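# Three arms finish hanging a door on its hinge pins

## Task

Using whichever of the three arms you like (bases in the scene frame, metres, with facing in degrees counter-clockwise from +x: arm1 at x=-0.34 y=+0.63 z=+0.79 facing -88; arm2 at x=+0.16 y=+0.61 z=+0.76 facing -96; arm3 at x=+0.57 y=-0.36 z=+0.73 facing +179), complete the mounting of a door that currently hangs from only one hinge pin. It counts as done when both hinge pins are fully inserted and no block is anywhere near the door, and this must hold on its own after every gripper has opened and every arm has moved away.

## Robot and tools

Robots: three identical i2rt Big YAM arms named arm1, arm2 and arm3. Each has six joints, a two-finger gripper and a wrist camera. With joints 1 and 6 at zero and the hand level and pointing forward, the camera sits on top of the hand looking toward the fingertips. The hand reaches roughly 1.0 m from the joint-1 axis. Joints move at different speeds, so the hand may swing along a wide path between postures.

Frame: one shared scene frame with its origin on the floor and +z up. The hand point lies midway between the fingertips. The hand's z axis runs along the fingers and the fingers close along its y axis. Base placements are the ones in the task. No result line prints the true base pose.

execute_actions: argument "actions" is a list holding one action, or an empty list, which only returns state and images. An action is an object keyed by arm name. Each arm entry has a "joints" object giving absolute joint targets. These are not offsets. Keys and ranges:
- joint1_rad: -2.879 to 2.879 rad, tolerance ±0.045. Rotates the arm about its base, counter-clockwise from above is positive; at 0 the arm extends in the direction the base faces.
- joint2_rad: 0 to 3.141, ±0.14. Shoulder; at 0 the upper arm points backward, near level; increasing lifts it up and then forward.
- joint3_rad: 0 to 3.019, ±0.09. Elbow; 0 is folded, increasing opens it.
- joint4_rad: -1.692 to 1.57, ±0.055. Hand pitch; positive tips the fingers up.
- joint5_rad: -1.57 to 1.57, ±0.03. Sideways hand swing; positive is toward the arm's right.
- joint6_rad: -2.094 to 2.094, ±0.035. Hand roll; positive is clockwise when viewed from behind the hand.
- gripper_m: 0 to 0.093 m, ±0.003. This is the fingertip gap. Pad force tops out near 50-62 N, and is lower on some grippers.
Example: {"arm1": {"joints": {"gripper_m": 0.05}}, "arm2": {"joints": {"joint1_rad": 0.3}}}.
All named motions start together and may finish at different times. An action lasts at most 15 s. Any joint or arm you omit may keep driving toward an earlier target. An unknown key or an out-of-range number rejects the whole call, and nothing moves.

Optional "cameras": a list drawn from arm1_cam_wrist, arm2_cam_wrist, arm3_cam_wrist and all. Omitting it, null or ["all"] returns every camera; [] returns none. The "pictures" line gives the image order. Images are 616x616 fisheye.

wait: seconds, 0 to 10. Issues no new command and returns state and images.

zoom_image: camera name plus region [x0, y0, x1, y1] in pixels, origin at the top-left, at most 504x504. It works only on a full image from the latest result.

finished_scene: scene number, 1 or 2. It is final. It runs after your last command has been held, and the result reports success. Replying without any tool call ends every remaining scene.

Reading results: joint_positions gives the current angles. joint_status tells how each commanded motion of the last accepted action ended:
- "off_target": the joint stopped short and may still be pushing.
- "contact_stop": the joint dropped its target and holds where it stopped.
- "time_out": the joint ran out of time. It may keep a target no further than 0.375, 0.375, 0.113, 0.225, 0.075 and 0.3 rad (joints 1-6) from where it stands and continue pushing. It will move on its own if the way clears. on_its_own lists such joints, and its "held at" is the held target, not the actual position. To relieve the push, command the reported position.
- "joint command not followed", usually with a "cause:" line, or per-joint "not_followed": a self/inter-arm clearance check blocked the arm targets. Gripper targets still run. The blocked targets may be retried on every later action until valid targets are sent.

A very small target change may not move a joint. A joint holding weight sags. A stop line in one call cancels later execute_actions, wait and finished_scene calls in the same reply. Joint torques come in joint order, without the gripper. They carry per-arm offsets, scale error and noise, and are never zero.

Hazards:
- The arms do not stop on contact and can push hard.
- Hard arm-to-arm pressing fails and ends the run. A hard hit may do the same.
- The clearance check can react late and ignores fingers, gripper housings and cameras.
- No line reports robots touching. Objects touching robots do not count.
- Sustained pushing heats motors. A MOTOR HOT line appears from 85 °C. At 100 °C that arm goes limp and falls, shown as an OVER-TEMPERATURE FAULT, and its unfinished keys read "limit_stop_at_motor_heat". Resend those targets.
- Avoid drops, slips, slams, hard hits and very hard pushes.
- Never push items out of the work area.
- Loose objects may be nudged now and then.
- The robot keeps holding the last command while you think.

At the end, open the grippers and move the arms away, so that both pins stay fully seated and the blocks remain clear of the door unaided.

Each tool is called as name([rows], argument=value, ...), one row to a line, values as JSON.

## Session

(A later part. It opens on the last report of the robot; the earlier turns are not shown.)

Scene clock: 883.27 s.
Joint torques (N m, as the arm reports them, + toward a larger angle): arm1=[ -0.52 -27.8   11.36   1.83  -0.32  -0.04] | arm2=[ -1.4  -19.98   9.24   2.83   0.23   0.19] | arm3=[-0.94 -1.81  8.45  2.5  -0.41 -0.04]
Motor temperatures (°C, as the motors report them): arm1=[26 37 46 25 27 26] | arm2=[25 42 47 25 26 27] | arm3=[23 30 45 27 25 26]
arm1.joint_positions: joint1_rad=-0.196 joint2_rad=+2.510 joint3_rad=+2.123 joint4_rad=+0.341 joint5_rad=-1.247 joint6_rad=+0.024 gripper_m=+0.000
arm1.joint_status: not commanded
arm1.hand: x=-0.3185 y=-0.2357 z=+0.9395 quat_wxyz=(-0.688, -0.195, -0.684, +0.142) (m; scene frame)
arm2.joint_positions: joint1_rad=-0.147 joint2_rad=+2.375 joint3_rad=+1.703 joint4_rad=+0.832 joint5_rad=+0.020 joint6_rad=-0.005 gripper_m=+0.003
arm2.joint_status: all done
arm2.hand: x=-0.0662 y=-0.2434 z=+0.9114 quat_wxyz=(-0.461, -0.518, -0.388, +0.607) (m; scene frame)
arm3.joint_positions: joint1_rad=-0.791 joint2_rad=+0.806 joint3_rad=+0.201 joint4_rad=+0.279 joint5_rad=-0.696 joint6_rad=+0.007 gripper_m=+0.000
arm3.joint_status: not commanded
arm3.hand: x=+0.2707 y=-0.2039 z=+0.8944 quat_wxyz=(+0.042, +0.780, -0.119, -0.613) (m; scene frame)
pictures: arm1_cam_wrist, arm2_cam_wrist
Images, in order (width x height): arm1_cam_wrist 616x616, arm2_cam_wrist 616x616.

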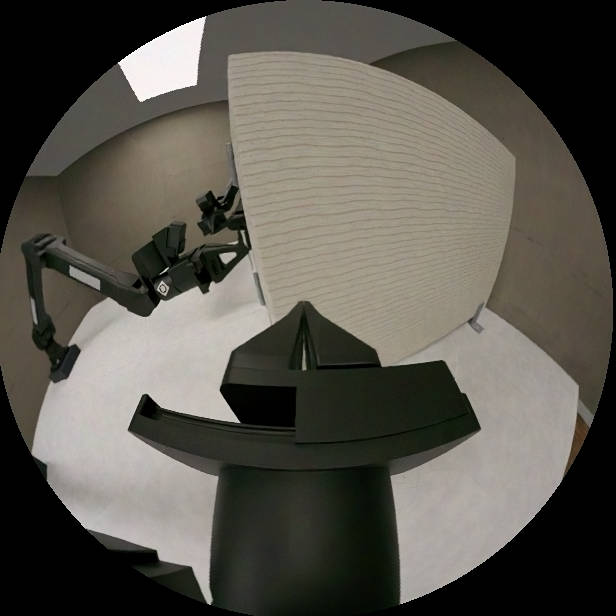

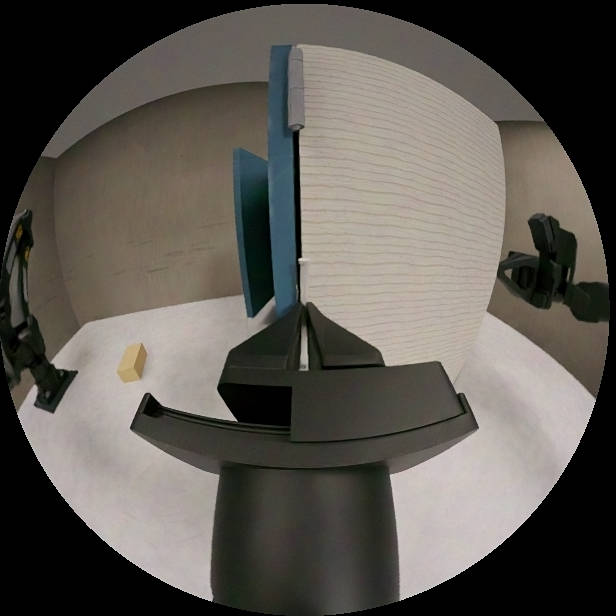

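execute_actions([
  {"arm2":{"joints":{"joint2_rad":2.425,"joint4_rad":0.87}}},
], cameras=["arm1_cam_wrist","arm2_cam_wrist"])

zoom_image(camera="arm1_cam_wrist", region=[235,230,285,320])

zoom_image(camera="arm2_cam_wrist", region=[280,320,330,390])

Scene clock: 894.87 s.
Joint torques (N m, as the arm reports them, + toward a larger angle): arm1=[ -0.29 -27.86  11.38   1.84  -0.33  -0.04] | arm2=[ -0.77 -18.96   9.21   2.36   0.2    0.16] | arm3=[-0.73 -1.5   8.52  2.42 -0.42 -0.03]
Motor temperatures (°C, as the motors report them): arm1=[26 38 47 25 27 26] | arm2=[25 42 46 26 26 27] | arm3=[23 30 45 27 25 26]
arm1.joint_positions: joint1_rad=-0.196 joint2_rad=+2.510 joint3_rad=+2.123 joint4_rad=+0.341 joint5_rad=-1.247 joint6_rad=+0.024 gripper_m=+0.000
arm1.joint_status: not commanded
arm1.hand: x=-0.3185 y=-0.2357 z=+0.9395 quat_wxyz=(-0.688, -0.195, -0.684, +0.142) (m; scene frame)
arm2.joint_positions: joint1_rad=-0.147 joint2_rad=+2.389 joint3_rad=+1.703 joint4_rad=+0.851 joint5_rad=+0.020 joint6_rad=-0.005 gripper_m=+0.003
arm2.joint_status: all done
arm2.hand: x=-0.0660 y=-0.2429 z=+0.9042 quat_wxyz=(-0.462, -0.516, -0.387, +0.608) (m; scene frame)
arm3.joint_positions: joint1_rad=-0.791 joint2_rad=+0.806 joint3_rad=+0.201 joint4_rad=+0.279 joint5_rad=-0.696 joint6_rad=+0.007 gripper_m=+0.000
arm3.joint_status: not commanded
arm3.hand: x=+0.2707 y=-0.2039 z=+0.8944 quat_wxyz=(+0.042, +0.780, -0.119, -0.613) (m; scene frame)
pictures: arm1_cam_wrist, arm2_cam_wrist
Images, in order (width x height): arm1_cam_wrist 616x616, arm2_cam_wrist 616x616.

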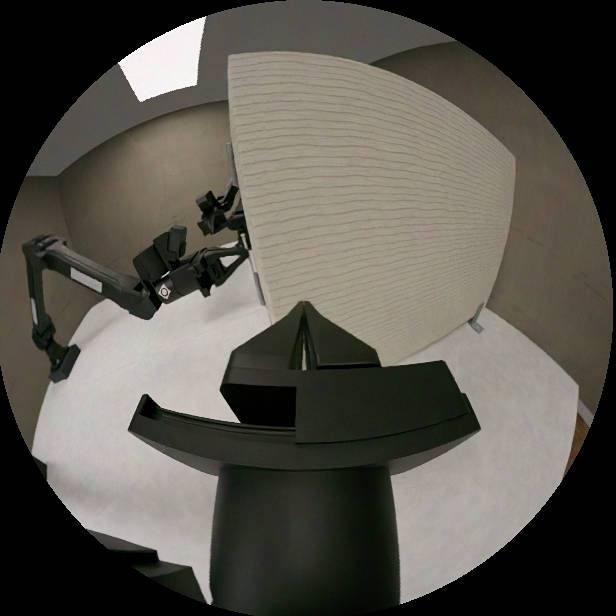

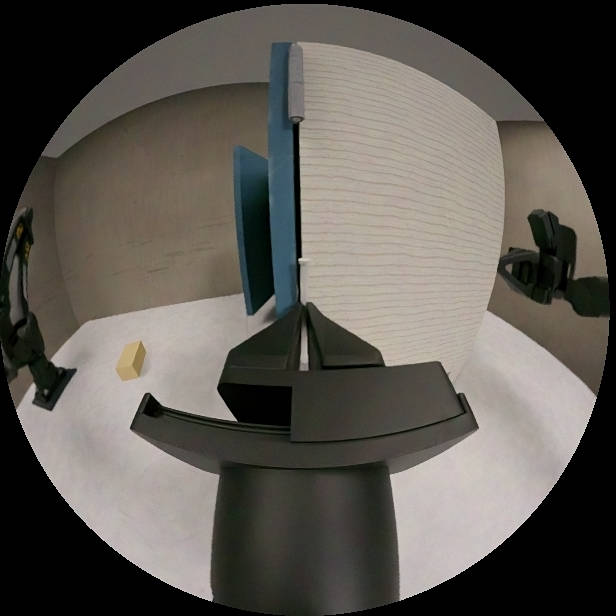

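Region (235, 230, 285, 320) of arm1_cam_wrist's 616x616 image, scaled by 5.600, with more detail than that image has.

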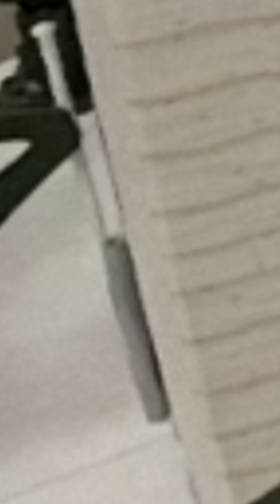

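Region (280, 320, 330, 390) of arm2_cam_wrist's 616x616 image, scaled by 7.200, with more detail than that image has; it fills the left 360 columns of this view, and the rest is white.

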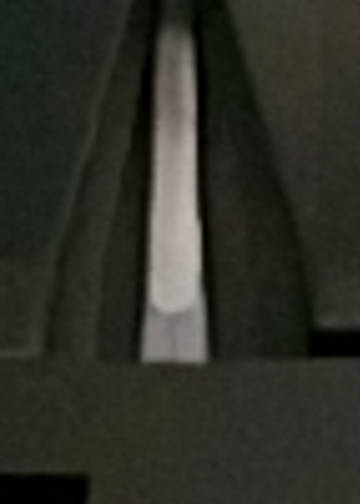

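execute_actions([
  {"arm2":{"joints":{"joint2_rad":2.46,"joint4_rad":0.90}}},
], cameras=["arm1_cam_wrist","arm2_cam_wrist"])

zoom_image(camera="arm1_cam_wrist", region=[235,230,285,320])

zoom_image(camera="arm2_cam_wrist", region=[280,320,330,390])

Scene clock: 899.87 s.
Joint torques (N m, as the arm reports them, + toward a larger angle): arm1=[ -0.28 -27.82  11.39   1.9   -0.33  -0.05] | arm2=[ -0.99 -17.01   9.07   1.76   0.22   0.15] | arm3=[-0.13 -1.73  8.48  2.45 -0.42 -0.05]
Motor temperatures (°C, as the motors report them): arm1=[26 38 47 25 27 26] | arm2=[25 41 46 26 26 27] | arm3=[23 30 45 27 25 26]
arm1.joint_positions: joint1_rad=-0.196 joint2_rad=+2.510 joint3_rad=+2.123 joint4_rad=+0.341 joint5_rad=-1.247 joint6_rad=+0.024 gripper_m=+0.000
arm1.joint_status: not commanded
arm1.hand: x=-0.3185 y=-0.2357 z=+0.9395 quat_wxyz=(-0.688, -0.195, -0.684, +0.142) (m; scene frame)
arm2.joint_positions: joint1_rad=-0.147 joint2_rad=+2.403 joint3_rad=+1.703 joint4_rad=+0.893 joint5_rad=+0.020 joint6_rad=-0.005 gripper_m=+0.003
arm2.joint_status: all done
arm2.hand: x=-0.0656 y=-0.2412 z=+0.9026 quat_wxyz=(-0.468, -0.508, -0.380, +0.616) (m; scene frame)
arm3.joint_positions: joint1_rad=-0.791 joint2_rad=+0.806 joint3_rad=+0.201 joint4_rad=+0.279 joint5_rad=-0.696 joint6_rad=+0.007 gripper_m=+0.000
arm3.joint_status: not commanded
arm3.hand: x=+0.2707 y=-0.2039 z=+0.8944 quat_wxyz=(+0.042, +0.780, -0.119, -0.613) (m; scene frame)
pictures: arm1_cam_wrist, arm2_cam_wrist
Images, in order (width x height): arm1_cam_wrist 616x616, arm2_cam_wrist 616x616.

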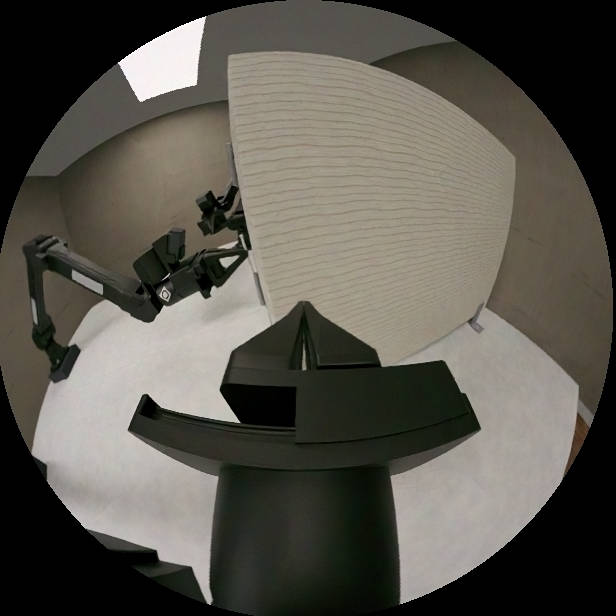

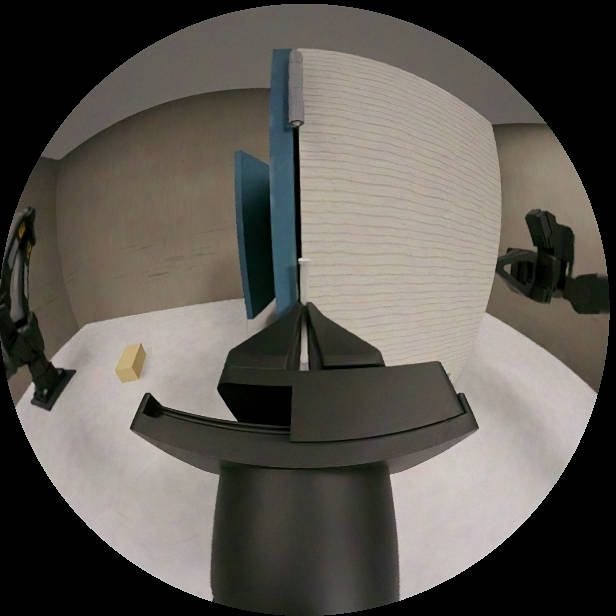

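Region (235, 230, 285, 320) of arm1_cam_wrist's 616x616 image, scaled by 5.600, with more detail than that image has.

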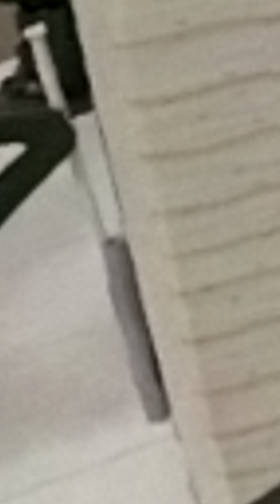

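Region (280, 320, 330, 390) of arm2_cam_wrist's 616x616 image, scaled by 7.200, with more detail than that image has; it fills the left 360 columns of this view, and the rest is white.

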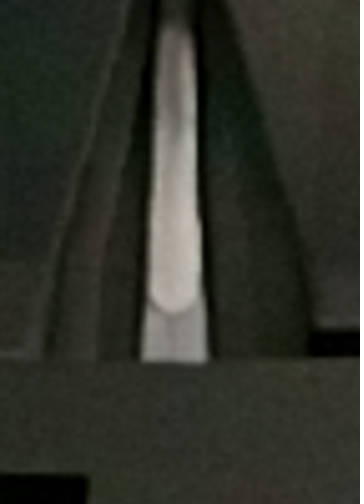

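execute_actions([
  {"arm2":{"joints":{"joint2_rad":2.445,"joint3_rad":1.745,"joint4_rad":0.85}}},
], cameras=["arm1_cam_wrist","arm2_cam_wrist"])

zoom_image(camera="arm1_cam_wrist", region=[235,230,285,320])

zoom_image(camera="arm2_cam_wrist", region=[280,320,330,390])

Scene clock: 906.80 s.
Joint torques (N m, as the arm reports them, + toward a larger angle): arm1=[ -0.43 -27.85  11.38   1.84  -0.33  -0.04] | arm2=[ -0.82 -18.28  12.37   0.54   0.2    0.14] | arm3=[-0.26 -2.19  8.47  2.44 -0.43 -0.03]
Motor temperatures (°C, as the motors report them): arm1=[26 38 47 25 27 26] | arm2=[25 41 46 26 26 27] | arm3=[23 30 45 27 25 26]
arm1.joint_positions: joint1_rad=-0.196 joint2_rad=+2.510 joint3_rad=+2.123 joint4_rad=+0.341 joint5_rad=-1.247 joint6_rad=+0.024 gripper_m=+0.000
arm1.joint_status: not commanded
arm1.hand: x=-0.3185 y=-0.2357 z=+0.9395 quat_wxyz=(-0.688, -0.195, -0.684, +0.142) (m; scene frame)
arm2.joint_positions: joint1_rad=-0.147 joint2_rad=+2.403 joint3_rad=+1.709 joint4_rad=+0.882 joint5_rad=+0.020 joint6_rad=-0.005 gripper_m=+0.003
arm2.joint_status: all done
arm2.hand: x=-0.0660 y=-0.2429 z=+0.9031 quat_wxyz=(-0.467, -0.509, -0.381, +0.614) (m; scene frame)
arm3.joint_positions: joint1_rad=-0.791 joint2_rad=+0.806 joint3_rad=+0.201 joint4_rad=+0.279 joint5_rad=-0.696 joint6_rad=+0.007 gripper_m=+0.000
arm3.joint_status: not commanded
arm3.hand: x=+0.2707 y=-0.2039 z=+0.8944 quat_wxyz=(+0.042, +0.780, -0.119, -0.613) (m; scene frame)
pictures: arm1_cam_wrist, arm2_cam_wrist
Images, in order (width x height): arm1_cam_wrist 616x616, arm2_cam_wrist 616x616.

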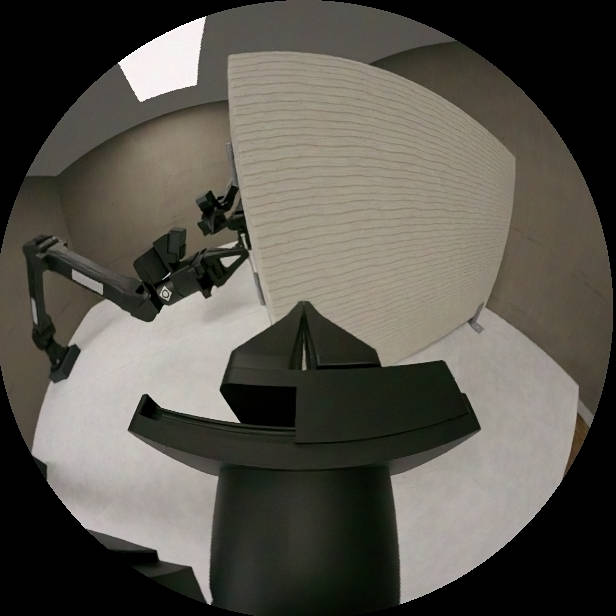

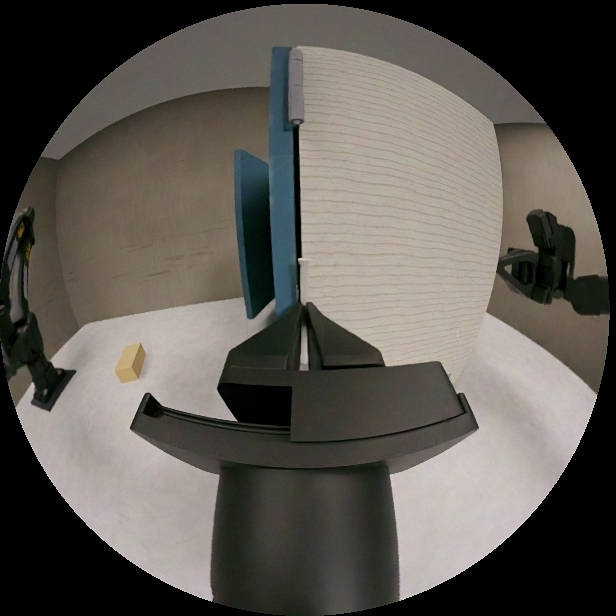

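Region (235, 230, 285, 320) of arm1_cam_wrist's 616x616 image, scaled by 5.600, with more detail than that image has.

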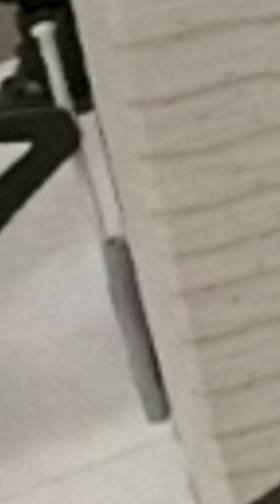

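Region (280, 320, 330, 390) of arm2_cam_wrist's 616x616 image, scaled by 7.200, with more detail than that image has; it fills the left 360 columns of this view, and the rest is white.

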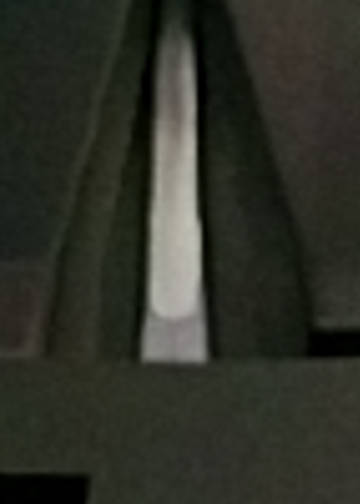

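execute_actions([
  {"arm2":{"joints":{"joint2_rad":2.335,"joint3_rad":1.67,"joint4_rad":0.78}}},
], cameras=[])

execute_actions([
  {"arm2":{"joints":{"joint2_rad":2.375,"joint3_rad":1.76,"joint4_rad":0.81}}},
], cameras=[])

execute_actions([
  {"arm2":{"joints":{"joint2_rad":2.41,"joint4_rad":0.85}}},
], cameras=["arm1_cam_wrist","arm2_cam_wrist"])

zoom_image(camera="arm1_cam_wrist", region=[235,230,285,320])

zoom_image(camera="arm2_cam_wrist", region=[280,320,330,390])

Scene clock: 914.07 s.
Joint torques (N m, as the arm reports them, + toward a larger angle): arm1=[ -0.36 -27.8   11.39   1.82  -0.32  -0.04] | arm2=[ -1.3  -22.01   9.07   1.06   0.19   0.18] | arm3=[-0.25 -2.01  8.51  2.43 -0.42 -0.02]
Motor temperatures (°C, as the motors report them): arm1=[26 38 47 25 27 26] | arm2=[25 41 47 25 26 27] | arm3=[23 30 45 27 25 26]
arm1.joint_positions: joint1_rad=-0.196 joint2_rad=+2.510 joint3_rad=+2.123 joint4_rad=+0.341 joint5_rad=-1.247 joint6_rad=+0.024 gripper_m=+0.000
arm1.joint_status: not commanded
arm1.hand: x=-0.3185 y=-0.2357 z=+0.9395 quat_wxyz=(-0.688, -0.195, -0.684, +0.142) (m; scene frame)
arm2.joint_positions: joint1_rad=-0.147 joint2_rad=+2.347 joint3_rad=+1.676 joint4_rad=+0.800 joint5_rad=+0.020 joint6_rad=-0.005 gripper_m=+0.003
arm2.joint_status: all done
arm2.hand: x=-0.0650 y=-0.2388 z=+0.9128 quat_wxyz=(-0.455, -0.527, -0.395, +0.599) (m; scene frame)
arm3.joint_positions: joint1_rad=-0.791 joint2_rad=+0.806 joint3_rad=+0.201 joint4_rad=+0.279 joint5_rad=-0.696 joint6_rad=+0.007 gripper_m=+0.000
arm3.joint_status: not commanded
arm3.hand: x=+0.2707 y=-0.2039 z=+0.8944 quat_wxyz=(+0.042, +0.780, -0.119, -0.613) (m; scene frame)
pictures: none
No camera images: the call's "cameras" was empty. Leave "cameras" out to get every camera's image.

Scene clock: 914.87 s.
Joint torques (N m, as the arm reports them, + toward a larger angle): arm1=[ -0.27 -27.88  11.38   1.88  -0.33  -0.04] | arm2=[ -1.13 -19.59  13.63   2.04   0.18   0.19] | arm3=[-0.49 -1.98  8.55  2.51 -0.47 -0.03]
Motor temperatures (°C, as the motors report them): arm1=[26 38 47 25 27 26] | arm2=[25 41 47 25 26 27] | arm3=[23 30 45 27 25 26]
arm1.joint_positions: joint1_rad=-0.196 joint2_rad=+2.510 joint3_rad=+2.123 joint4_rad=+0.341 joint5_rad=-1.247 joint6_rad=+0.024 gripper_m=+0.000
arm1.joint_status: not commanded
arm1.hand: x=-0.3185 y=-0.2357 z=+0.9395 quat_wxyz=(-0.688, -0.195, -0.684, +0.142) (m; scene frame)
arm2.joint_positions: joint1_rad=-0.147 joint2_rad=+2.352 joint3_rad=+1.713 joint4_rad=+0.800 joint5_rad=+0.020 joint6_rad=-0.005 gripper_m=+0.003
arm2.joint_status: all done
arm2.hand: x=-0.0670 y=-0.2458 z=+0.9291 quat_wxyz=(-0.461, -0.518, -0.388, +0.607) (m; scene frame)
arm3.joint_positions: joint1_rad=-0.791 joint2_rad=+0.806 joint3_rad=+0.201 joint4_rad=+0.279 joint5_rad=-0.696 joint6_rad=+0.007 gripper_m=+0.000
arm3.joint_status: not commanded
arm3.hand: x=+0.2707 y=-0.2039 z=+0.8944 quat_wxyz=(+0.042, +0.780, -0.119, -0.613) (m; scene frame)
pictures: none
No camera images: the call's "cameras" was empty. Leave "cameras" out to get every camera's image.

Scene clock: 915.63 s.
Joint torques (N m, as the arm reports them, + toward a larger angle): arm1=[ -0.27 -27.86  11.34   1.86  -0.32  -0.05] | arm2=[ -1.25 -20.32  13.3    2.74   0.21   0.16] | arm3=[-0.69 -1.45  8.42  2.47 -0.44 -0.05]
Motor temperatures (°C, as the motors report them): arm1=[26 38 47 25 27 26] | arm2=[25 41 47 25 26 27] | arm3=[23 30 45 27 25 26]
arm1.joint_positions: joint1_rad=-0.196 joint2_rad=+2.510 joint3_rad=+2.123 joint4_rad=+0.341 joint5_rad=-1.247 joint6_rad=+0.024 gripper_m=+0.000
arm1.joint_status: not commanded
arm1.hand: x=-0.3185 y=-0.2357 z=+0.9395 quat_wxyz=(-0.688, -0.195, -0.684, +0.142) (m; scene frame)
arm2.joint_positions: joint1_rad=-0.147 joint2_rad=+2.389 joint3_rad=+1.714 joint4_rad=+0.824 joint5_rad=+0.020 joint6_rad=-0.005 gripper_m=+0.003
arm2.joint_status: all done
arm2.hand: x=-0.0669 y=-0.2460 z=+0.9039 quat_wxyz=(-0.459, -0.521, -0.390, +0.604) (m; scene frame)
arm3.joint_positions: joint1_rad=-0.791 joint2_rad=+0.806 joint3_rad=+0.201 joint4_rad=+0.279 joint5_rad=-0.696 joint6_rad=+0.007 gripper_m=+0.000
arm3.joint_status: not commanded
arm3.hand: x=+0.2707 y=-0.2039 z=+0.8944 quat_wxyz=(+0.042, +0.780, -0.119, -0.613) (m; scene frame)
pictures: arm1_cam_wrist, arm2_cam_wrist
Images, in order (width x height): arm1_cam_wrist 616x616, arm2_cam_wrist 616x616.

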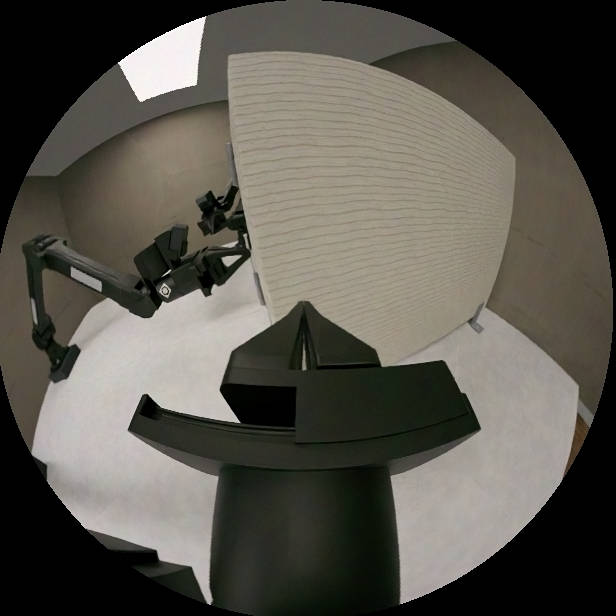

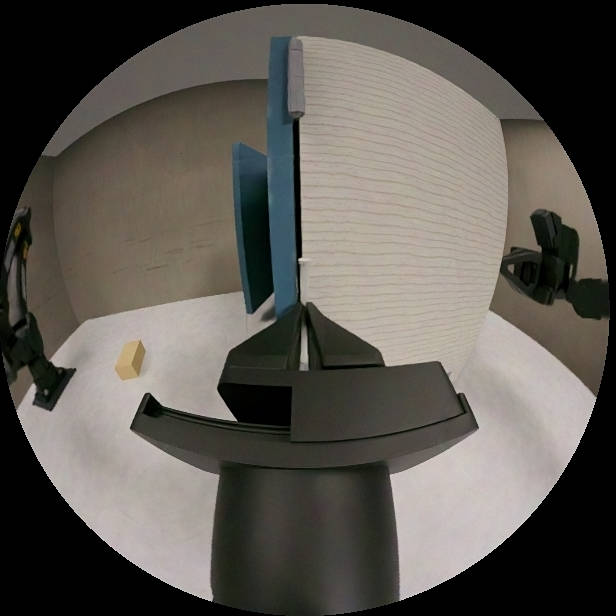

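Region (235, 230, 285, 320) of arm1_cam_wrist's 616x616 image, scaled by 5.600, with more detail than that image has.

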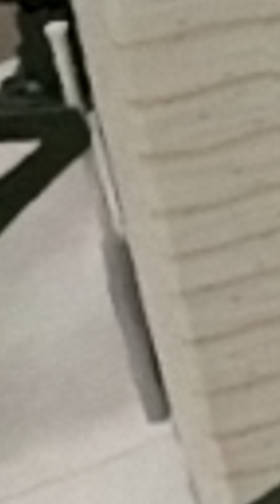

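Region (280, 320, 330, 390) of arm2_cam_wrist's 616x616 image, scaled by 7.200, with more detail than that image has; it fills the left 360 columns of this view, and the rest is white.

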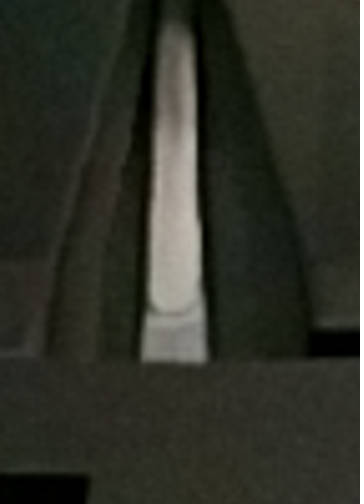

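Rim evenly around tip — looks centred. Push.

execute_actions([
  {"arm2":{"joints":{"joint2_rad":2.445,"joint4_rad":0.87}}},
], cameras=["arm1_cam_wrist","arm2_cam_wrist"])

zoom_image(camera="arm1_cam_wrist", region=[235,230,285,320])

zoom_image(camera="arm2_cam_wrist", region=[280,320,330,390])

Scene clock: 919.10 s.
Joint torques (N m, as the arm reports them, + toward a larger angle): arm1=[ -0.42 -27.84  11.39   1.82  -0.33  -0.04] | arm2=[ -0.9  -19.28  12.84   2.44   0.19   0.15] | arm3=[-0.8  -2.16  8.4   2.46 -0.42 -0.03]
Motor temperatures (°C, as the motors report them): arm1=[26 38 47 25 27 26] | arm2=[25 41 48 26 26 27] | arm3=[23 30 45 27 25 26]
arm1.joint_positions: joint1_rad=-0.196 joint2_rad=+2.510 joint3_rad=+2.123 joint4_rad=+0.341 joint5_rad=-1.247 joint6_rad=+0.024 gripper_m=+0.000
arm1.joint_status: not commanded
arm1.hand: x=-0.3185 y=-0.2357 z=+0.9395 quat_wxyz=(-0.688, -0.195, -0.684, +0.142) (m; scene frame)
arm2.joint_positions: joint1_rad=-0.147 joint2_rad=+2.409 joint3_rad=+1.718 joint4_rad=+0.850 joint5_rad=+0.020 joint6_rad=-0.004 gripper_m=+0.003
arm2.joint_status: all done
arm2.hand: x=-0.0668 y=-0.2461 z=+0.8954 quat_wxyz=(-0.461, -0.518, -0.388, +0.607) (m; scene frame)
arm3.joint_positions: joint1_rad=-0.791 joint2_rad=+0.806 joint3_rad=+0.201 joint4_rad=+0.279 joint5_rad=-0.696 joint6_rad=+0.007 gripper_m=+0.000
arm3.joint_status: not commanded
arm3.hand: x=+0.2707 y=-0.2039 z=+0.8944 quat_wxyz=(+0.042, +0.780, -0.119, -0.613) (m; scene frame)
pictures: arm1_cam_wrist, arm2_cam_wrist
Images, in order (width x height): arm1_cam_wrist 616x616, arm2_cam_wrist 616x616.

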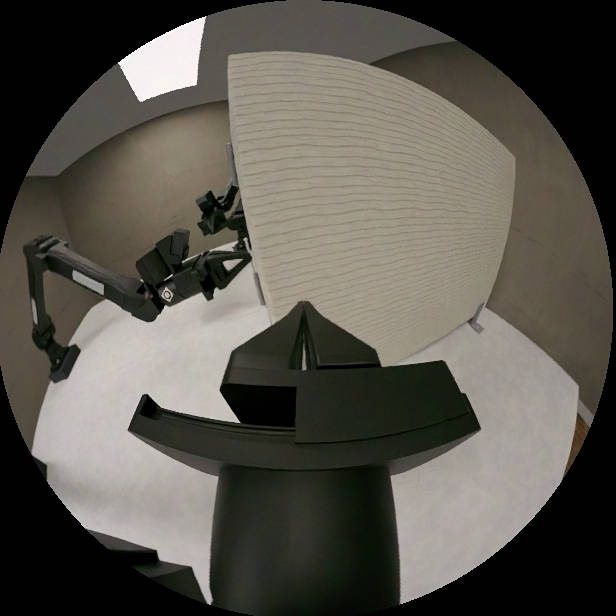

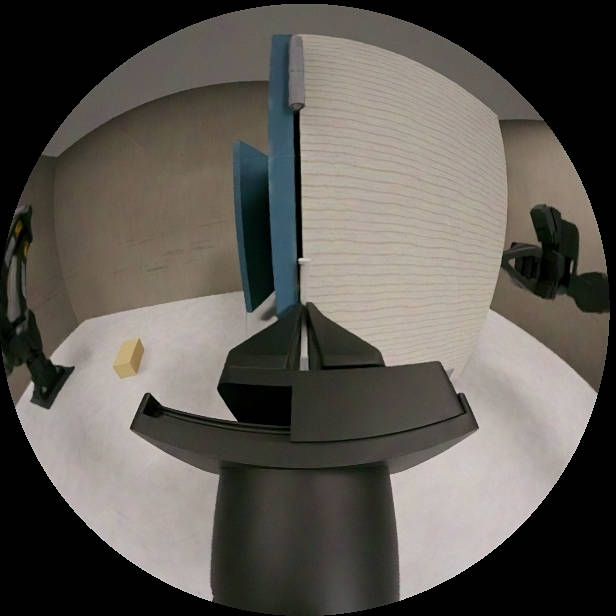

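Region (235, 230, 285, 320) of arm1_cam_wrist's 616x616 image, scaled by 5.600, with more detail than that image has.

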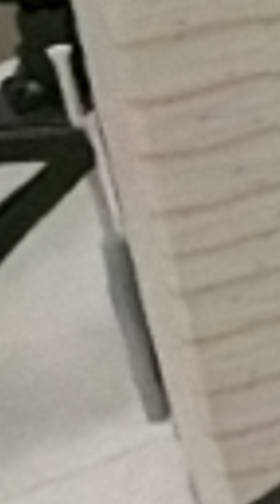

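Region (280, 320, 330, 390) of arm2_cam_wrist's 616x616 image, scaled by 7.200, with more detail than that image has; it fills the left 360 columns of this view, and the rest is white.

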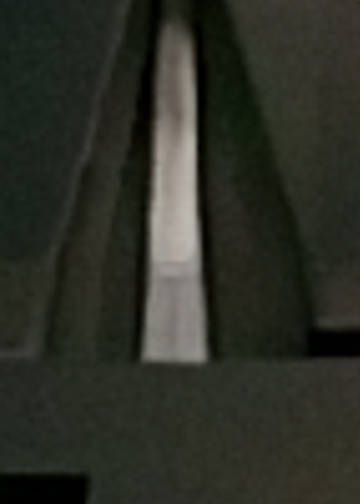

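execute_actions([
  {"arm2":{"joints":{"joint2_rad":2.465,"joint4_rad":0.895}}},
], cameras=["arm1_cam_wrist","arm2_cam_wrist"])

zoom_image(camera="arm1_cam_wrist", region=[235,230,285,320])

Scene clock: 924.90 s.
Joint torques (N m, as the arm reports them, + toward a larger angle): arm1=[ -0.3  -27.92  11.38   1.88  -0.33  -0.03] | arm2=[ -0.99 -18.33  12.43   2.32   0.2    0.15] | arm3=[-0.36 -2.03  8.48  2.41 -0.45 -0.04]
Motor temperatures (°C, as the motors report them): arm1=[26 39 47 25 27 26] | arm2=[25 41 48 26 26 27] | arm3=[23 30 45 27 25 26]
arm1.joint_positions: joint1_rad=-0.196 joint2_rad=+2.510 joint3_rad=+2.123 joint4_rad=+0.341 joint5_rad=-1.247 joint6_rad=+0.024 gripper_m=+0.000
arm1.joint_status: not commanded
arm1.hand: x=-0.3185 y=-0.2357 z=+0.9395 quat_wxyz=(-0.688, -0.195, -0.684, +0.142) (m; scene frame)
arm2.joint_positions: joint1_rad=-0.147 joint2_rad=+2.420 joint3_rad=+1.723 joint4_rad=+0.877 joint5_rad=+0.020 joint6_rad=-0.004 gripper_m=+0.003
arm2.joint_status: all done
arm2.hand: x=-0.0667 y=-0.2459 z=+0.8949 quat_wxyz=(-0.466, -0.512, -0.383, +0.612) (m; scene frame)
arm3.joint_positions: joint1_rad=-0.791 joint2_rad=+0.806 joint3_rad=+0.201 joint4_rad=+0.279 joint5_rad=-0.696 joint6_rad=+0.007 gripper_m=+0.000
arm3.joint_status: not commanded
arm3.hand: x=+0.2707 y=-0.2039 z=+0.8944 quat_wxyz=(+0.042, +0.780, -0.119, -0.613) (m; scene frame)
pictures: arm1_cam_wrist, arm2_cam_wrist
Images, in order (width x height): arm1_cam_wrist 616x616, arm2_cam_wrist 616x616.

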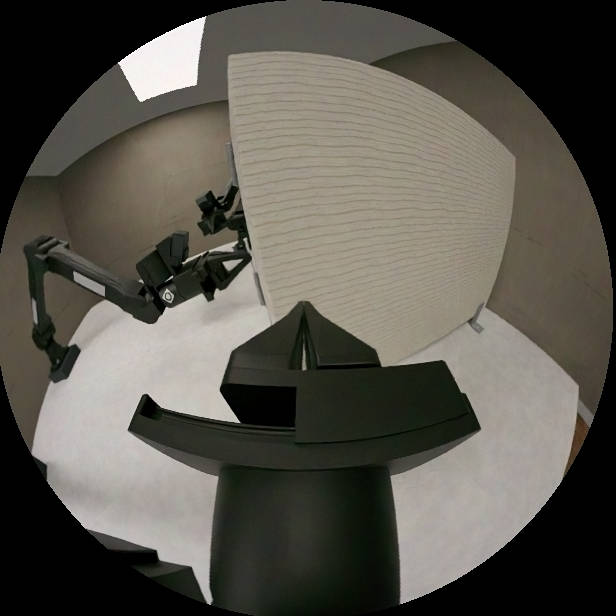

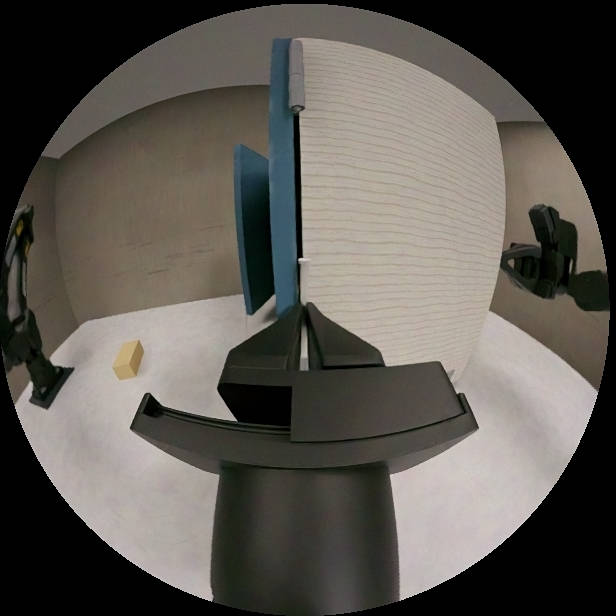

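Region (235, 230, 285, 320) of arm1_cam_wrist's 616x616 image, scaled by 5.600, with more detail than that image has.

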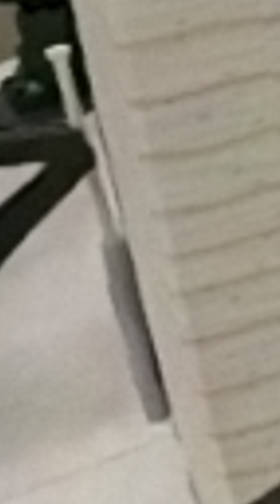

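execute_actions([
  {"arm2":{"joints":{"joint2_rad":2.49,"joint3_rad":1.80,"joint4_rad":0.86}}},
], cameras=["arm1_cam_wrist"])

zoom_image(camera="arm1_cam_wrist", region=[235,230,285,320])

Scene clock: 934.97 s.
Joint torques (N m, as the arm reports them, + toward a larger angle): arm1=[ -0.47 -27.93  11.4    1.83  -0.33  -0.04] | arm2=[ -0.94 -17.32  14.5    0.99   0.18   0.17] | arm3=[-0.92 -1.63  8.54  2.5  -0.43 -0.03]
Motor temperatures (°C, as the motors report them): arm1=[26 39 47 25 27 26] | arm2=[25 41 49 26 26 27] | arm3=[23 29 45 27 25 26]
arm1.joint_positions: joint1_rad=-0.196 joint2_rad=+2.510 joint3_rad=+2.123 joint4_rad=+0.341 joint5_rad=-1.247 joint6_rad=+0.024 gripper_m=+0.000
arm1.joint_status: not commanded
arm1.hand: x=-0.3185 y=-0.2357 z=+0.9395 quat_wxyz=(-0.688, -0.195, -0.684, +0.142) (m; scene frame)
arm2.joint_positions: joint1_rad=-0.147 joint2_rad=+2.431 joint3_rad=+1.739 joint4_rad=+0.879 joint5_rad=+0.020 joint6_rad=-0.004 gripper_m=+0.003
arm2.joint_status: all done
arm2.hand: x=-0.0675 y=-0.2488 z=+0.8944 quat_wxyz=(-0.467, -0.510, -0.381, +0.614) (m; scene frame)
arm3.joint_positions: joint1_rad=-0.791 joint2_rad=+0.806 joint3_rad=+0.201 joint4_rad=+0.279 joint5_rad=-0.696 joint6_rad=+0.007 gripper_m=+0.000
arm3.joint_status: not commanded
arm3.hand: x=+0.2707 y=-0.2039 z=+0.8944 quat_wxyz=(+0.042, +0.780, -0.119, -0.613) (m; scene frame)
pictures: arm1_cam_wrist
Images, in order (width x height): arm1_cam_wrist 616x616.

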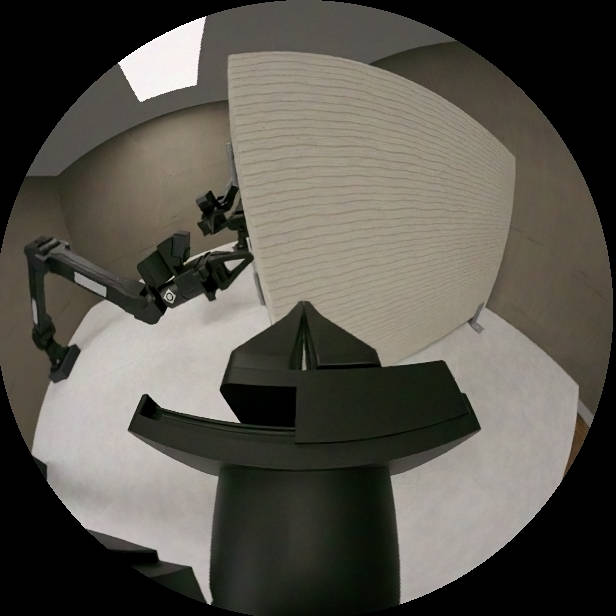

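Region (235, 230, 285, 320) of arm1_cam_wrist's 616x616 image, scaled by 5.600, with more detail than that image has.

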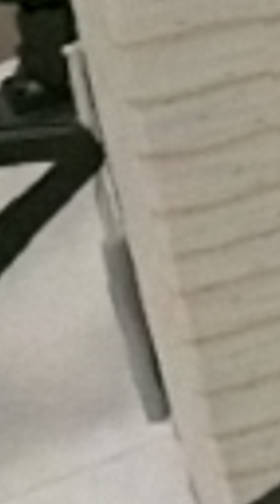

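execute_actions([
  {"arm2":{"joints":{"joint2_rad":2.44,"joint3_rad":1.74,"joint4_rad":0.87}},"arm3":{"joints":{"joint1_rad":0.146,"joint5_rad":0,"joint2_rad":1.0,"joint3_rad":0.4,"joint4_rad":0.5}}},
], cameras=["arm3_cam_wrist"])

execute_actions([
  {"arm3":{"joints":{"joint2_rad":1.70,"joint3_rad":0.68,"joint4_rad":0.6}}},
], cameras=["arm3_cam_wrist"])

Scene clock: 955.07 s.
Joint torques (N m, as the arm reports them, + toward a larger angle): arm1=[ -0.35 -27.68  11.42   1.88  -0.32  -0.04] | arm2=[ -0.59 -21.14   9.5    1.34   0.23   0.16] | arm3=[ 0.68 -2.65 11.33  2.44  0.   -0.01]
Motor temperatures (°C, as the motors report them): arm1=[26 39 48 25 27 26] | arm2=[25 41 50 25 26 27] | arm3=[23 29 46 27 25 26]
arm1.joint_positions: joint1_rad=-0.196 joint2_rad=+2.510 joint3_rad=+2.123 joint4_rad=+0.341 joint5_rad=-1.247 joint6_rad=+0.024 gripper_m=+0.000
arm1.joint_status: not commanded
arm1.hand: x=-0.3185 y=-0.2357 z=+0.9395 quat_wxyz=(-0.688, -0.195, -0.684, +0.142) (m; scene frame)
arm2.joint_positions: joint1_rad=-0.147 joint2_rad=+2.430 joint3_rad=+1.739 joint4_rad=+0.880 joint5_rad=+0.020 joint6_rad=-0.004 gripper_m=+0.003
arm2.joint_status: all done
arm2.hand: x=-0.0675 y=-0.2487 z=+0.8950 quat_wxyz=(-0.467, -0.509, -0.381, +0.614) (m; scene frame)
arm3.joint_positions: joint1_rad=+0.138 joint2_rad=+0.994 joint3_rad=+0.371 joint4_rad=+0.483 joint5_rad=-0.003 joint6_rad=+0.006 gripper_m=+0.000
arm3.joint_status: all done
arm3.hand: x=+0.1471 y=-0.4094 z=+0.9543 quat_wxyz=(+0.043, +0.754, +0.045, -0.654) (m; scene frame)
pictures: arm3_cam_wrist
Images, in order (width x height): arm3_cam_wrist 616x616.

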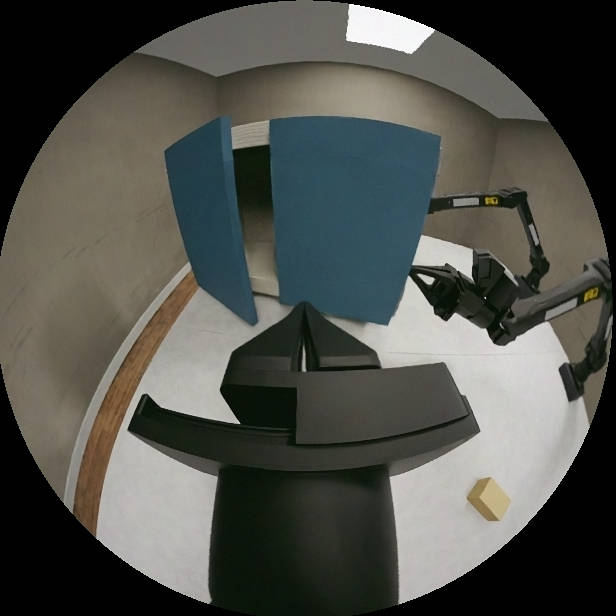

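Scene clock: 956.63 s.
Joint torques (N m, as the arm reports them, + toward a larger angle): arm1=[ -0.42 -27.8   11.38   1.84  -0.33  -0.04] | arm2=[ -1.03 -21.35   9.44   1.35   0.21   0.13] | arm3=[  0.49 -11.02   7.38   1.81   0.02  -0.02]
Motor temperatures (°C, as the motors report them): arm1=[26 40 48 25 27 26] | arm2=[25 41 50 25 26 27] | arm3=[23 29 46 27 25 26]
arm1.joint_positions: joint1_rad=-0.196 joint2_rad=+2.510 joint3_rad=+2.123 joint4_rad=+0.341 joint5_rad=-1.247 joint6_rad=+0.024 gripper_m=+0.000
arm1.joint_status: not commanded
arm1.hand: x=-0.3185 y=-0.2357 z=+0.9395 quat_wxyz=(-0.688, -0.195, -0.684, +0.142) (m; scene frame)
arm2.joint_positions: joint1_rad=-0.147 joint2_rad=+2.430 joint3_rad=+1.739 joint4_rad=+0.880 joint5_rad=+0.020 joint6_rad=-0.004 gripper_m=+0.003
arm2.joint_status: not commanded
arm2.hand: x=-0.0675 y=-0.2487 z=+0.8950 quat_wxyz=(-0.467, -0.509, -0.381, +0.614) (m; scene frame)
arm3.joint_positions: joint1_rad=+0.138 joint2_rad=+1.702 joint3_rad=+0.665 joint4_rad=+0.593 joint5_rad=-0.003 joint6_rad=+0.006 gripper_m=+0.000
arm3.joint_status: all done
arm3.hand: x=+0.0191 y=-0.4250 z=+0.7889 quat_wxyz=(+0.035, +0.844, +0.050, -0.532) (m; scene frame)
pictures: arm3_cam_wrist
Images, in order (width x height): arm3_cam_wrist 616x616.

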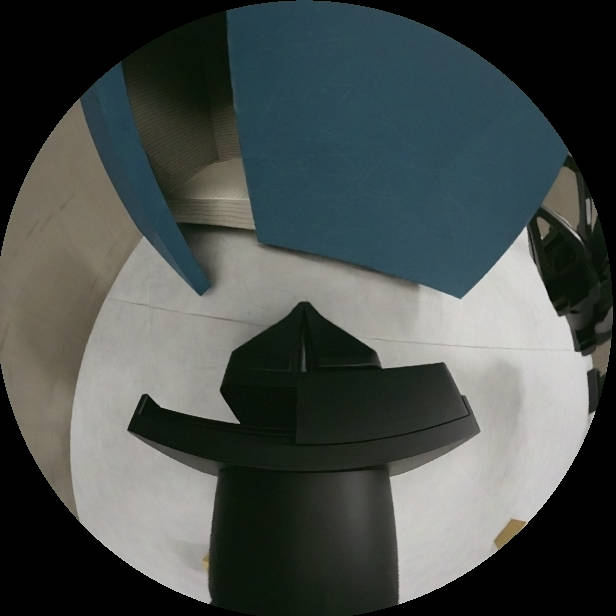

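execute_actions([
  {"arm3":{"joints":{"joint2_rad":1.80,"joint3_rad":0.72,"joint4_rad":0.57}}},
], cameras=[])

execute_actions([
  {"arm3":{"joints":{"joint2_rad":1.86,"joint3_rad":0.85,"joint4_rad":0.55}}},
], cameras=["arm3_cam_wrist","arm1_cam_wrist"])

Scene clock: 969.03 s.
Joint torques (N m, as the arm reports them, + toward a larger angle): arm1=[ -0.26 -27.92  11.4    1.88  -0.33  -0.03] | arm2=[ -1.17 -21.17   9.33   1.34   0.2    0.14] | arm3=[  0.81 -11.42   7.83   1.48   0.01  -0.02]
Motor temperatures (°C, as the motors report them): arm1=[26 40 48 25 27 26] | arm2=[25 42 48 25 26 27] | arm3=[23 31 45 27 25 26]
arm1.joint_positions: joint1_rad=-0.196 joint2_rad=+2.510 joint3_rad=+2.123 joint4_rad=+0.341 joint5_rad=-1.247 joint6_rad=+0.024 gripper_m=+0.000
arm1.joint_status: not commanded
arm1.hand: x=-0.3185 y=-0.2357 z=+0.9395 quat_wxyz=(-0.688, -0.195, -0.684, +0.142) (m; scene frame)
arm2.joint_positions: joint1_rad=-0.147 joint2_rad=+2.430 joint3_rad=+1.739 joint4_rad=+0.880 joint5_rad=+0.020 joint6_rad=-0.004 gripper_m=+0.003
arm2.joint_status: not commanded
arm2.hand: x=-0.0675 y=-0.2487 z=+0.8950 quat_wxyz=(-0.467, -0.509, -0.381, +0.614) (m; scene frame)
arm3.joint_positions: joint1_rad=+0.138 joint2_rad=+1.797 joint3_rad=+0.692 joint4_rad=+0.576 joint5_rad=-0.003 joint6_rad=+0.006 gripper_m=+0.000
arm3.joint_status: all done
arm3.hand: x=+0.0172 y=-0.4252 z=+0.7455 quat_wxyz=(+0.033, +0.866, +0.051, -0.497) (m; scene frame)
pictures: none
No camera images: the call's "cameras" was empty. Leave "cameras" out to get every camera's image.

Scene clock: 969.87 s.
Joint torques (N m, as the arm reports them, + toward a larger angle): arm1=[ -0.26 -27.93  11.4    1.85  -0.31  -0.04] | arm2=[ -1.13 -21.11   9.44   1.3    0.21   0.18] | arm3=[  0.57 -12.15   8.37   1.75   0.02  -0.03]
Motor temperatures (°C, as the motors report them): arm1=[26 40 48 25 27 26] | arm2=[25 42 48 25 26 27] | arm3=[23 31 45 27 25 26]
arm1.joint_positions: joint1_rad=-0.196 joint2_rad=+2.510 joint3_rad=+2.123 joint4_rad=+0.341 joint5_rad=-1.247 joint6_rad=+0.024 gripper_m=+0.000
arm1.joint_status: not commanded
arm1.hand: x=-0.3185 y=-0.2357 z=+0.9395 quat_wxyz=(-0.688, -0.195, -0.684, +0.142) (m; scene frame)
arm2.joint_positions: joint1_rad=-0.147 joint2_rad=+2.430 joint3_rad=+1.739 joint4_rad=+0.880 joint5_rad=+0.020 joint6_rad=-0.004 gripper_m=+0.003
arm2.joint_status: not commanded
arm2.hand: x=-0.0675 y=-0.2487 z=+0.8950 quat_wxyz=(-0.467, -0.509, -0.381, +0.614) (m; scene frame)
arm3.joint_positions: joint1_rad=+0.138 joint2_rad=+1.853 joint3_rad=+0.825 joint4_rad=+0.558 joint5_rad=-0.003 joint6_rad=+0.006 gripper_m=+0.000
arm3.joint_status: all done
arm3.hand: x=-0.0344 y=-0.4315 z=+0.7631 quat_wxyz=(+0.035, +0.851, +0.050, -0.522) (m; scene frame)
pictures: arm1_cam_wrist, arm3_cam_wrist
Images, in order (width x height): arm1_cam_wrist 616x616, arm3_cam_wrist 616x616.

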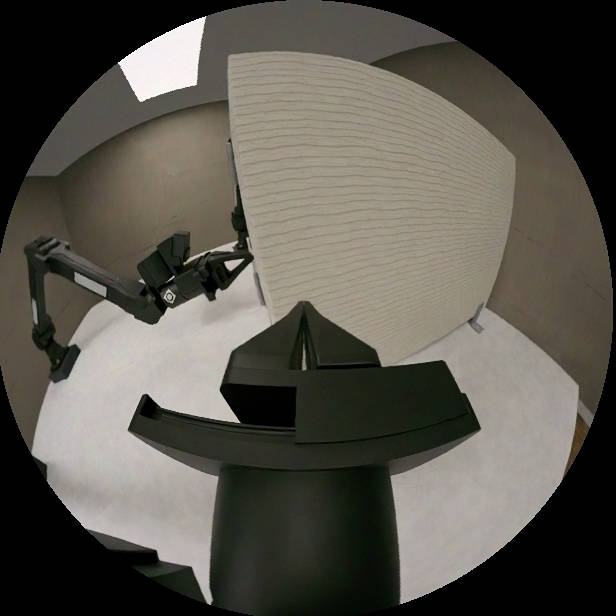

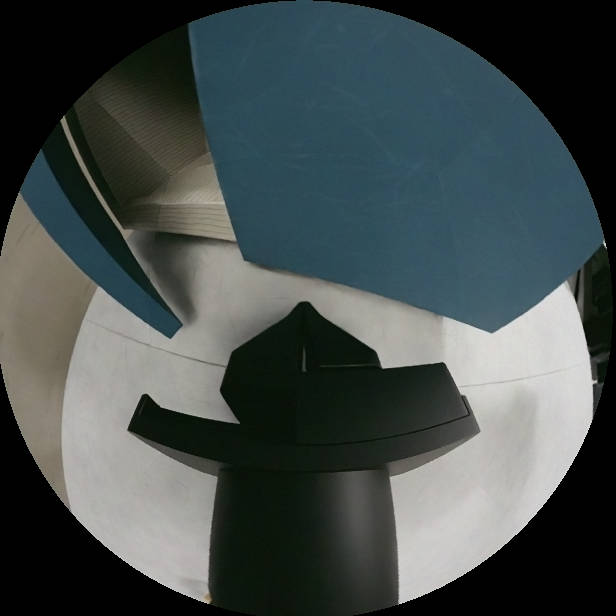

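execute_actions([
  {"arm3":{"joints":{"joint2_rad":1.915,"joint3_rad":0.94,"joint4_rad":0.55}}},
], cameras=["arm3_cam_wrist"])

Scene clock: 976.70 s.
Joint torques (N m, as the arm reports them, + toward a larger angle): arm1=[ -0.48 -27.79  11.39   1.86  -0.31  -0.03] | arm2=[ -1.16 -21.27   9.46   1.44   0.18   0.16] | arm3=[  0.52 -12.62   9.33   1.46   0.02  -0.02]
Motor temperatures (°C, as the motors report them): arm1=[26 40 48 25 27 26] | arm2=[25 42 47 25 26 27] | arm3=[23 31 45 27 25 26]
arm1.joint_positions: joint1_rad=-0.196 joint2_rad=+2.510 joint3_rad=+2.123 joint4_rad=+0.341 joint5_rad=-1.247 joint6_rad=+0.024 gripper_m=+0.000
arm1.joint_status: not commanded
arm1.hand: x=-0.3185 y=-0.2357 z=+0.9395 quat_wxyz=(-0.688, -0.195, -0.684, +0.142) (m; scene frame)
arm2.joint_positions: joint1_rad=-0.147 joint2_rad=+2.430 joint3_rad=+1.739 joint4_rad=+0.880 joint5_rad=+0.020 joint6_rad=-0.004 gripper_m=+0.003
arm2.joint_status: not commanded
arm2.hand: x=-0.0675 y=-0.2487 z=+0.8950 quat_wxyz=(-0.467, -0.509, -0.381, +0.614) (m; scene frame)
arm3.joint_positions: joint1_rad=+0.138 joint2_rad=+1.905 joint3_rad=+0.903 joint4_rad=+0.558 joint5_rad=-0.003 joint6_rad=+0.006 gripper_m=+0.000
arm3.joint_status: all done
arm3.hand: x=-0.0634 y=-0.4350 z=+0.7654 quat_wxyz=(+0.035, +0.844, +0.050, -0.533) (m; scene frame)
pictures: arm3_cam_wrist
Images, in order (width x height): arm3_cam_wrist 616x616.

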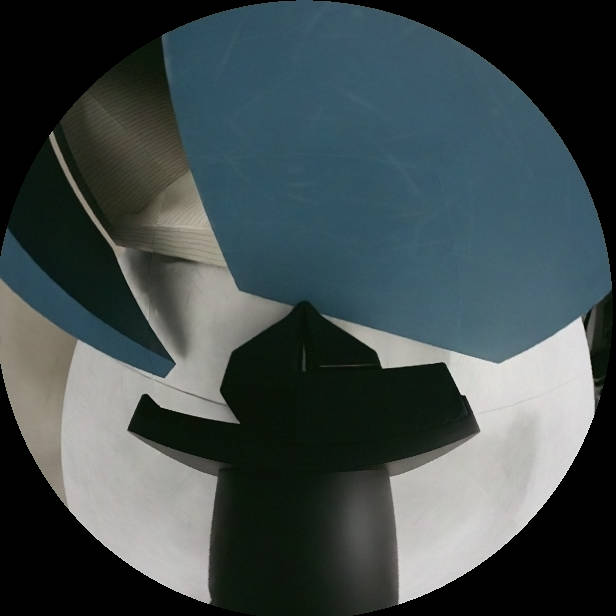

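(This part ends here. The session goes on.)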